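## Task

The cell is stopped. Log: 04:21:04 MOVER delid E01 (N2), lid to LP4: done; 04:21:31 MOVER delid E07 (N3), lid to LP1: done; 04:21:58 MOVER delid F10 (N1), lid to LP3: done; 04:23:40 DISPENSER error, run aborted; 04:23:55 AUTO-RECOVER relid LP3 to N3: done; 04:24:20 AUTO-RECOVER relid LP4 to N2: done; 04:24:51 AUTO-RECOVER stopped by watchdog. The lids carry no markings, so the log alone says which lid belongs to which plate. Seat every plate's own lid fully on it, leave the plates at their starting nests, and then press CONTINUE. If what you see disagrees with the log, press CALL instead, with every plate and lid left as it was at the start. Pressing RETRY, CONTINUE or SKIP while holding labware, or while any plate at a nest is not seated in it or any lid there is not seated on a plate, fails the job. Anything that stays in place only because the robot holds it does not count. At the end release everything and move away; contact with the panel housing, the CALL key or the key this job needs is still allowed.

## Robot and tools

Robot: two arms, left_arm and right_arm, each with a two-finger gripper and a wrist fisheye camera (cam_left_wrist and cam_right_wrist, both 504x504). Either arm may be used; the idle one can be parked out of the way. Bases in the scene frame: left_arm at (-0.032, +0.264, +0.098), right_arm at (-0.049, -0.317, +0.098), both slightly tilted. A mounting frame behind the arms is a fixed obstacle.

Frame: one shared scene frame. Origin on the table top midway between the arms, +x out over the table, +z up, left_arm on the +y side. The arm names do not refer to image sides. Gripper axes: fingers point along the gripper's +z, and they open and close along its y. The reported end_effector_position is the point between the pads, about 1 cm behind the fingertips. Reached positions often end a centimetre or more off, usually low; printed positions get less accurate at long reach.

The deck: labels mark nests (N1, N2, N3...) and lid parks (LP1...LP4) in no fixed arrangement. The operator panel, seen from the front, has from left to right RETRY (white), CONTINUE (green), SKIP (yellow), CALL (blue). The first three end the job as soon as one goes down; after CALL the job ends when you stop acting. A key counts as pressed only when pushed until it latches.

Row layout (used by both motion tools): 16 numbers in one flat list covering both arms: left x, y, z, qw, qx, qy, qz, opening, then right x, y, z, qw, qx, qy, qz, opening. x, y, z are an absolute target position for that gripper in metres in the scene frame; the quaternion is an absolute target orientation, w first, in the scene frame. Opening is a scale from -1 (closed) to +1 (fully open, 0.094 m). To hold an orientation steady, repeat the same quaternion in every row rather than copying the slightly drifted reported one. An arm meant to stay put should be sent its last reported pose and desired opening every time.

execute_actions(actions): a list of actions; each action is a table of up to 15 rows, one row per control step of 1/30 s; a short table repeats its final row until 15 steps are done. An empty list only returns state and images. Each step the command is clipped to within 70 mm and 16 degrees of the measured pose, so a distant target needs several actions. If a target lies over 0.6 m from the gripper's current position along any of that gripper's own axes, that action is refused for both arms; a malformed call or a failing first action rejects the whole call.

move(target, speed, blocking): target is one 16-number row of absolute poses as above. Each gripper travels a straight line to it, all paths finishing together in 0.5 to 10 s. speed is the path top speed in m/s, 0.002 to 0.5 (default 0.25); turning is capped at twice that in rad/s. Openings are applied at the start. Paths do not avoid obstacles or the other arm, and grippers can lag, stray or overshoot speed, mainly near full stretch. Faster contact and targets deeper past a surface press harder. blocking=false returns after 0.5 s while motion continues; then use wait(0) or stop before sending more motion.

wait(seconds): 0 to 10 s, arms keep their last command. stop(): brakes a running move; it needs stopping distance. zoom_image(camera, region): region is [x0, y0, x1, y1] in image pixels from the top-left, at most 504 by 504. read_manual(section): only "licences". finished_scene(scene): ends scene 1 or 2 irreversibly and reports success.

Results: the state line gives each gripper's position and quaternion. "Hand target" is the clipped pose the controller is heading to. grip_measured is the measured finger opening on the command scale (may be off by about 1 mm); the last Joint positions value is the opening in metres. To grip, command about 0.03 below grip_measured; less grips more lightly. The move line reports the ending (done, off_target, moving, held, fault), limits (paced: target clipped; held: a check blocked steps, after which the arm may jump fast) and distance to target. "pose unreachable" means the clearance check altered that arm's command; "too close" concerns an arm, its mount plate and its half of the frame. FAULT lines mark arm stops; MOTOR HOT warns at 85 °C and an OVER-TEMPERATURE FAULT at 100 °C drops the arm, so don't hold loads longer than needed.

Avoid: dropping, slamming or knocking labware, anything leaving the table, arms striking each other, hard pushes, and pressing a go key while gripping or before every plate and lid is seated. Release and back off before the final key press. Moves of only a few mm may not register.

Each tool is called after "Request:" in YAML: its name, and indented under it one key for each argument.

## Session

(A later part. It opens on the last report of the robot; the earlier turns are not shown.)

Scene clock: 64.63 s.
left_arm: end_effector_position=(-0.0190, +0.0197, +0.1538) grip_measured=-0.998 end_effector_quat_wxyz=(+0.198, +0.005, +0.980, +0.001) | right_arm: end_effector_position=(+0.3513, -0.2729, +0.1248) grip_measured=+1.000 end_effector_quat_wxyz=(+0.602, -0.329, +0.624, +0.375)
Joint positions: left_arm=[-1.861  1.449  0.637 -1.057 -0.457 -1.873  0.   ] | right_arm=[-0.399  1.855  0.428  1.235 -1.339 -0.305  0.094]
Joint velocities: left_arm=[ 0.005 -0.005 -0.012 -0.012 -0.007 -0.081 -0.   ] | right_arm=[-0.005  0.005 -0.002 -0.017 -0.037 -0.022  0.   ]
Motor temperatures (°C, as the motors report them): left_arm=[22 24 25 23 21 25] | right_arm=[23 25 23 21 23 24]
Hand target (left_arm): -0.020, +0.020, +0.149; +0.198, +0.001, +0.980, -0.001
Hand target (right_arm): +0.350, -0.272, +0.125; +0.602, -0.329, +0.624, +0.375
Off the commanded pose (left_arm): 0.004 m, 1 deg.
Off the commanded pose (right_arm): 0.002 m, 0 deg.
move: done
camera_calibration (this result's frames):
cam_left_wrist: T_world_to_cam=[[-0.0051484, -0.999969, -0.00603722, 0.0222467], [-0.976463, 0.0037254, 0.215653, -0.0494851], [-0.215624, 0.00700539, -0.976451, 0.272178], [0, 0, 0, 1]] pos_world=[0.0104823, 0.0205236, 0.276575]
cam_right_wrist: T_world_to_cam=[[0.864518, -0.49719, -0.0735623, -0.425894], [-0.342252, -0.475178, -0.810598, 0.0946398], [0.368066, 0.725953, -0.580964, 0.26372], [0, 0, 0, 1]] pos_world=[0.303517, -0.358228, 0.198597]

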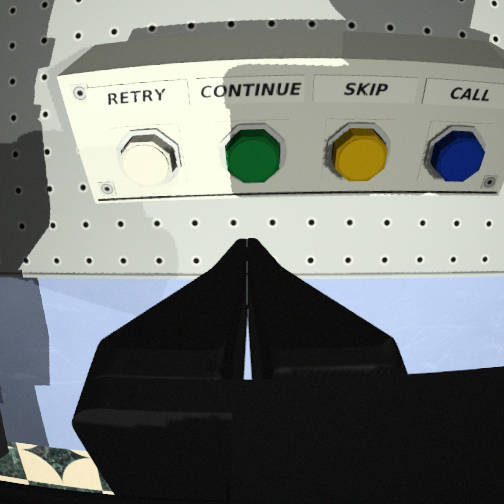

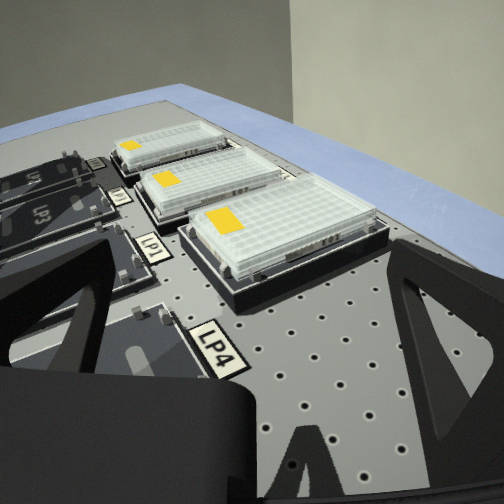

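Request:
move:
  target: [0.008,0.021,0.085,0.2,0,0.98,0,-1,0.35,-0.272,0.125,0.602,-0.329,0.624,0.375,1]
  speed: 0.1

Request:
move:
  target: [0.02,0.022,0.062,0.2,0,0.98,0,-1,0.35,-0.272,0.125,0.602,-0.329,0.624,0.375,1]
  speed: 0.04

Scene clock: 65.83 s.
left_arm: end_effector_position=(+0.0048, +0.0163, +0.0922) grip_measured=-0.998 end_effector_quat_wxyz=(+0.199, -0.002, +0.980, -0.006) | right_arm: end_effector_position=(+0.3513, -0.2729, +0.1248) grip_measured=+1.000 end_effector_quat_wxyz=(+0.602, -0.329, +0.624, +0.375)
Joint positions: left_arm=[-1.76   1.577  0.543 -0.775 -0.49  -1.774  0.   ] | right_arm=[-0.399  1.855  0.428  1.235 -1.339 -0.305  0.094]
Joint velocities: left_arm=[-0.015 -0.015  0.002  0.002 -0.022 -0.022 -0.001] | right_arm=[ 0.015  0.005 -0.007  0.007  0.007 -0.037  0.   ]
Motor temperatures (°C, as the motors report them): left_arm=[22 24 25 23 21 25] | right_arm=[23 25 23 21 23 24]
Hand target (left_arm): +0.008, +0.020, +0.085; +0.201, -0.000, +0.980, +0.000
Hand target (right_arm): +0.350, -0.272, +0.125; +0.602, -0.329, +0.624, +0.375
Off the commanded pose (left_arm): 0.009 m, 1 deg.
Off the commanded pose (right_arm): 0.002 m, 0 deg.
move: done
camera_calibration (this result's frames):
cam_left_wrist: T_world_to_cam=[[0.00545707, -0.999937, 0.00982673, 0.0170588], [-0.977168, -0.00324506, 0.212443, -0.012587], [-0.212398, -0.0107617, -0.977124, 0.217541], [0, 0, 0, 1]] pos_world=[0.0338125, 0.019358, 0.215071]
cam_right_wrist: T_world_to_cam=[[0.864518, -0.49719, -0.0735623, -0.425894], [-0.342252, -0.475178, -0.810598, 0.0946398], [0.368066, 0.725953, -0.580964, 0.26372], [0, 0, 0, 1]] pos_world=[0.303517, -0.358228, 0.198597]

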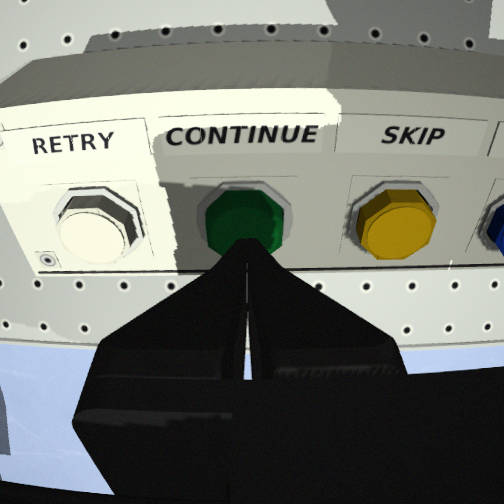

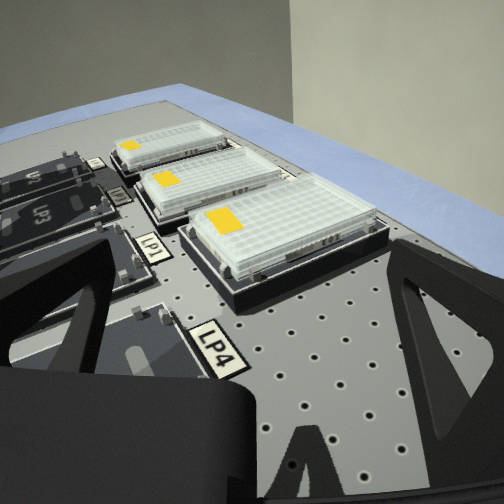

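Scene clock: 66.37 s.
left_arm: end_effector_position=(+0.0066, +0.0123, +0.0889) grip_measured=-0.998 end_effector_quat_wxyz=(+0.198, +0.001, +0.980, -0.017) | right_arm: end_effector_position=(+0.3513, -0.2729, +0.1248) grip_measured=+1.000 end_effector_quat_wxyz=(+0.602, -0.329, +0.624, +0.375)
Joint positions: left_arm=[-1.749  1.579  0.534 -0.732 -0.493 -1.749  0.   ] | right_arm=[-0.399  1.855  0.428  1.235 -1.339 -0.305  0.094]
Joint velocities: left_arm=[-0.015 -0.005 -0.007 -0.012 -0.037  0.007 -0.   ] | right_arm=[ 0.005 -0.005 -0.002 -0.012  0.081 -0.066  0.   ]
Motor temperatures (°C, as the motors report them): left_arm=[22 24 25 23 21 25] | right_arm=[23 25 23 21 23 24]
move: unfinished (the scene ended)
camera_calibration (this result's frames):
cam_left_wrist: T_world_to_cam=[[-0.00474644, -0.999541, 0.0299309, 0.0113406], [-0.976321, 0.0111055, 0.216043, -0.010562], [-0.216276, -0.0281967, -0.975925, 0.214725], [0, 0, 0, 1]] pos_world=[0.0361818, 0.0175072, 0.211498]
cam_right_wrist: T_world_to_cam=[[0.864518, -0.49719, -0.0735623, -0.425894], [-0.342252, -0.475178, -0.810598, 0.0946398], [0.368066, 0.725953, -0.580964, 0.26372], [0, 0, 0, 1]] pos_world=[0.303517, -0.358228, 0.198597]
The task's run has ended: the event that ends the task has happened. This ends this scene only. If you have not yet called finished_scene for this scene, call it to go on to the next scene.

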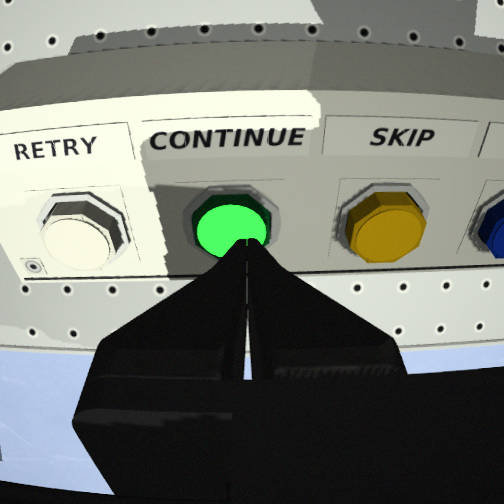

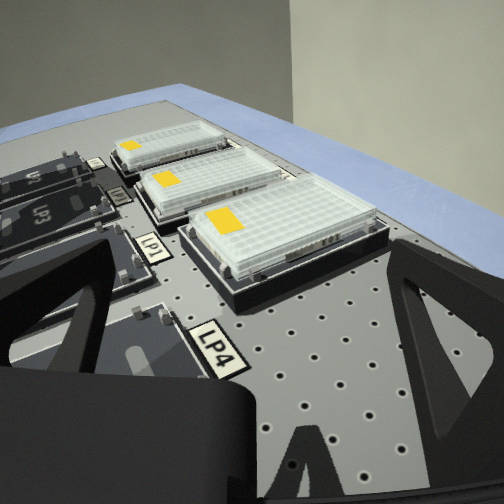

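Request:
finished_scene:
  scene: 1

The scene is finished: the task was done.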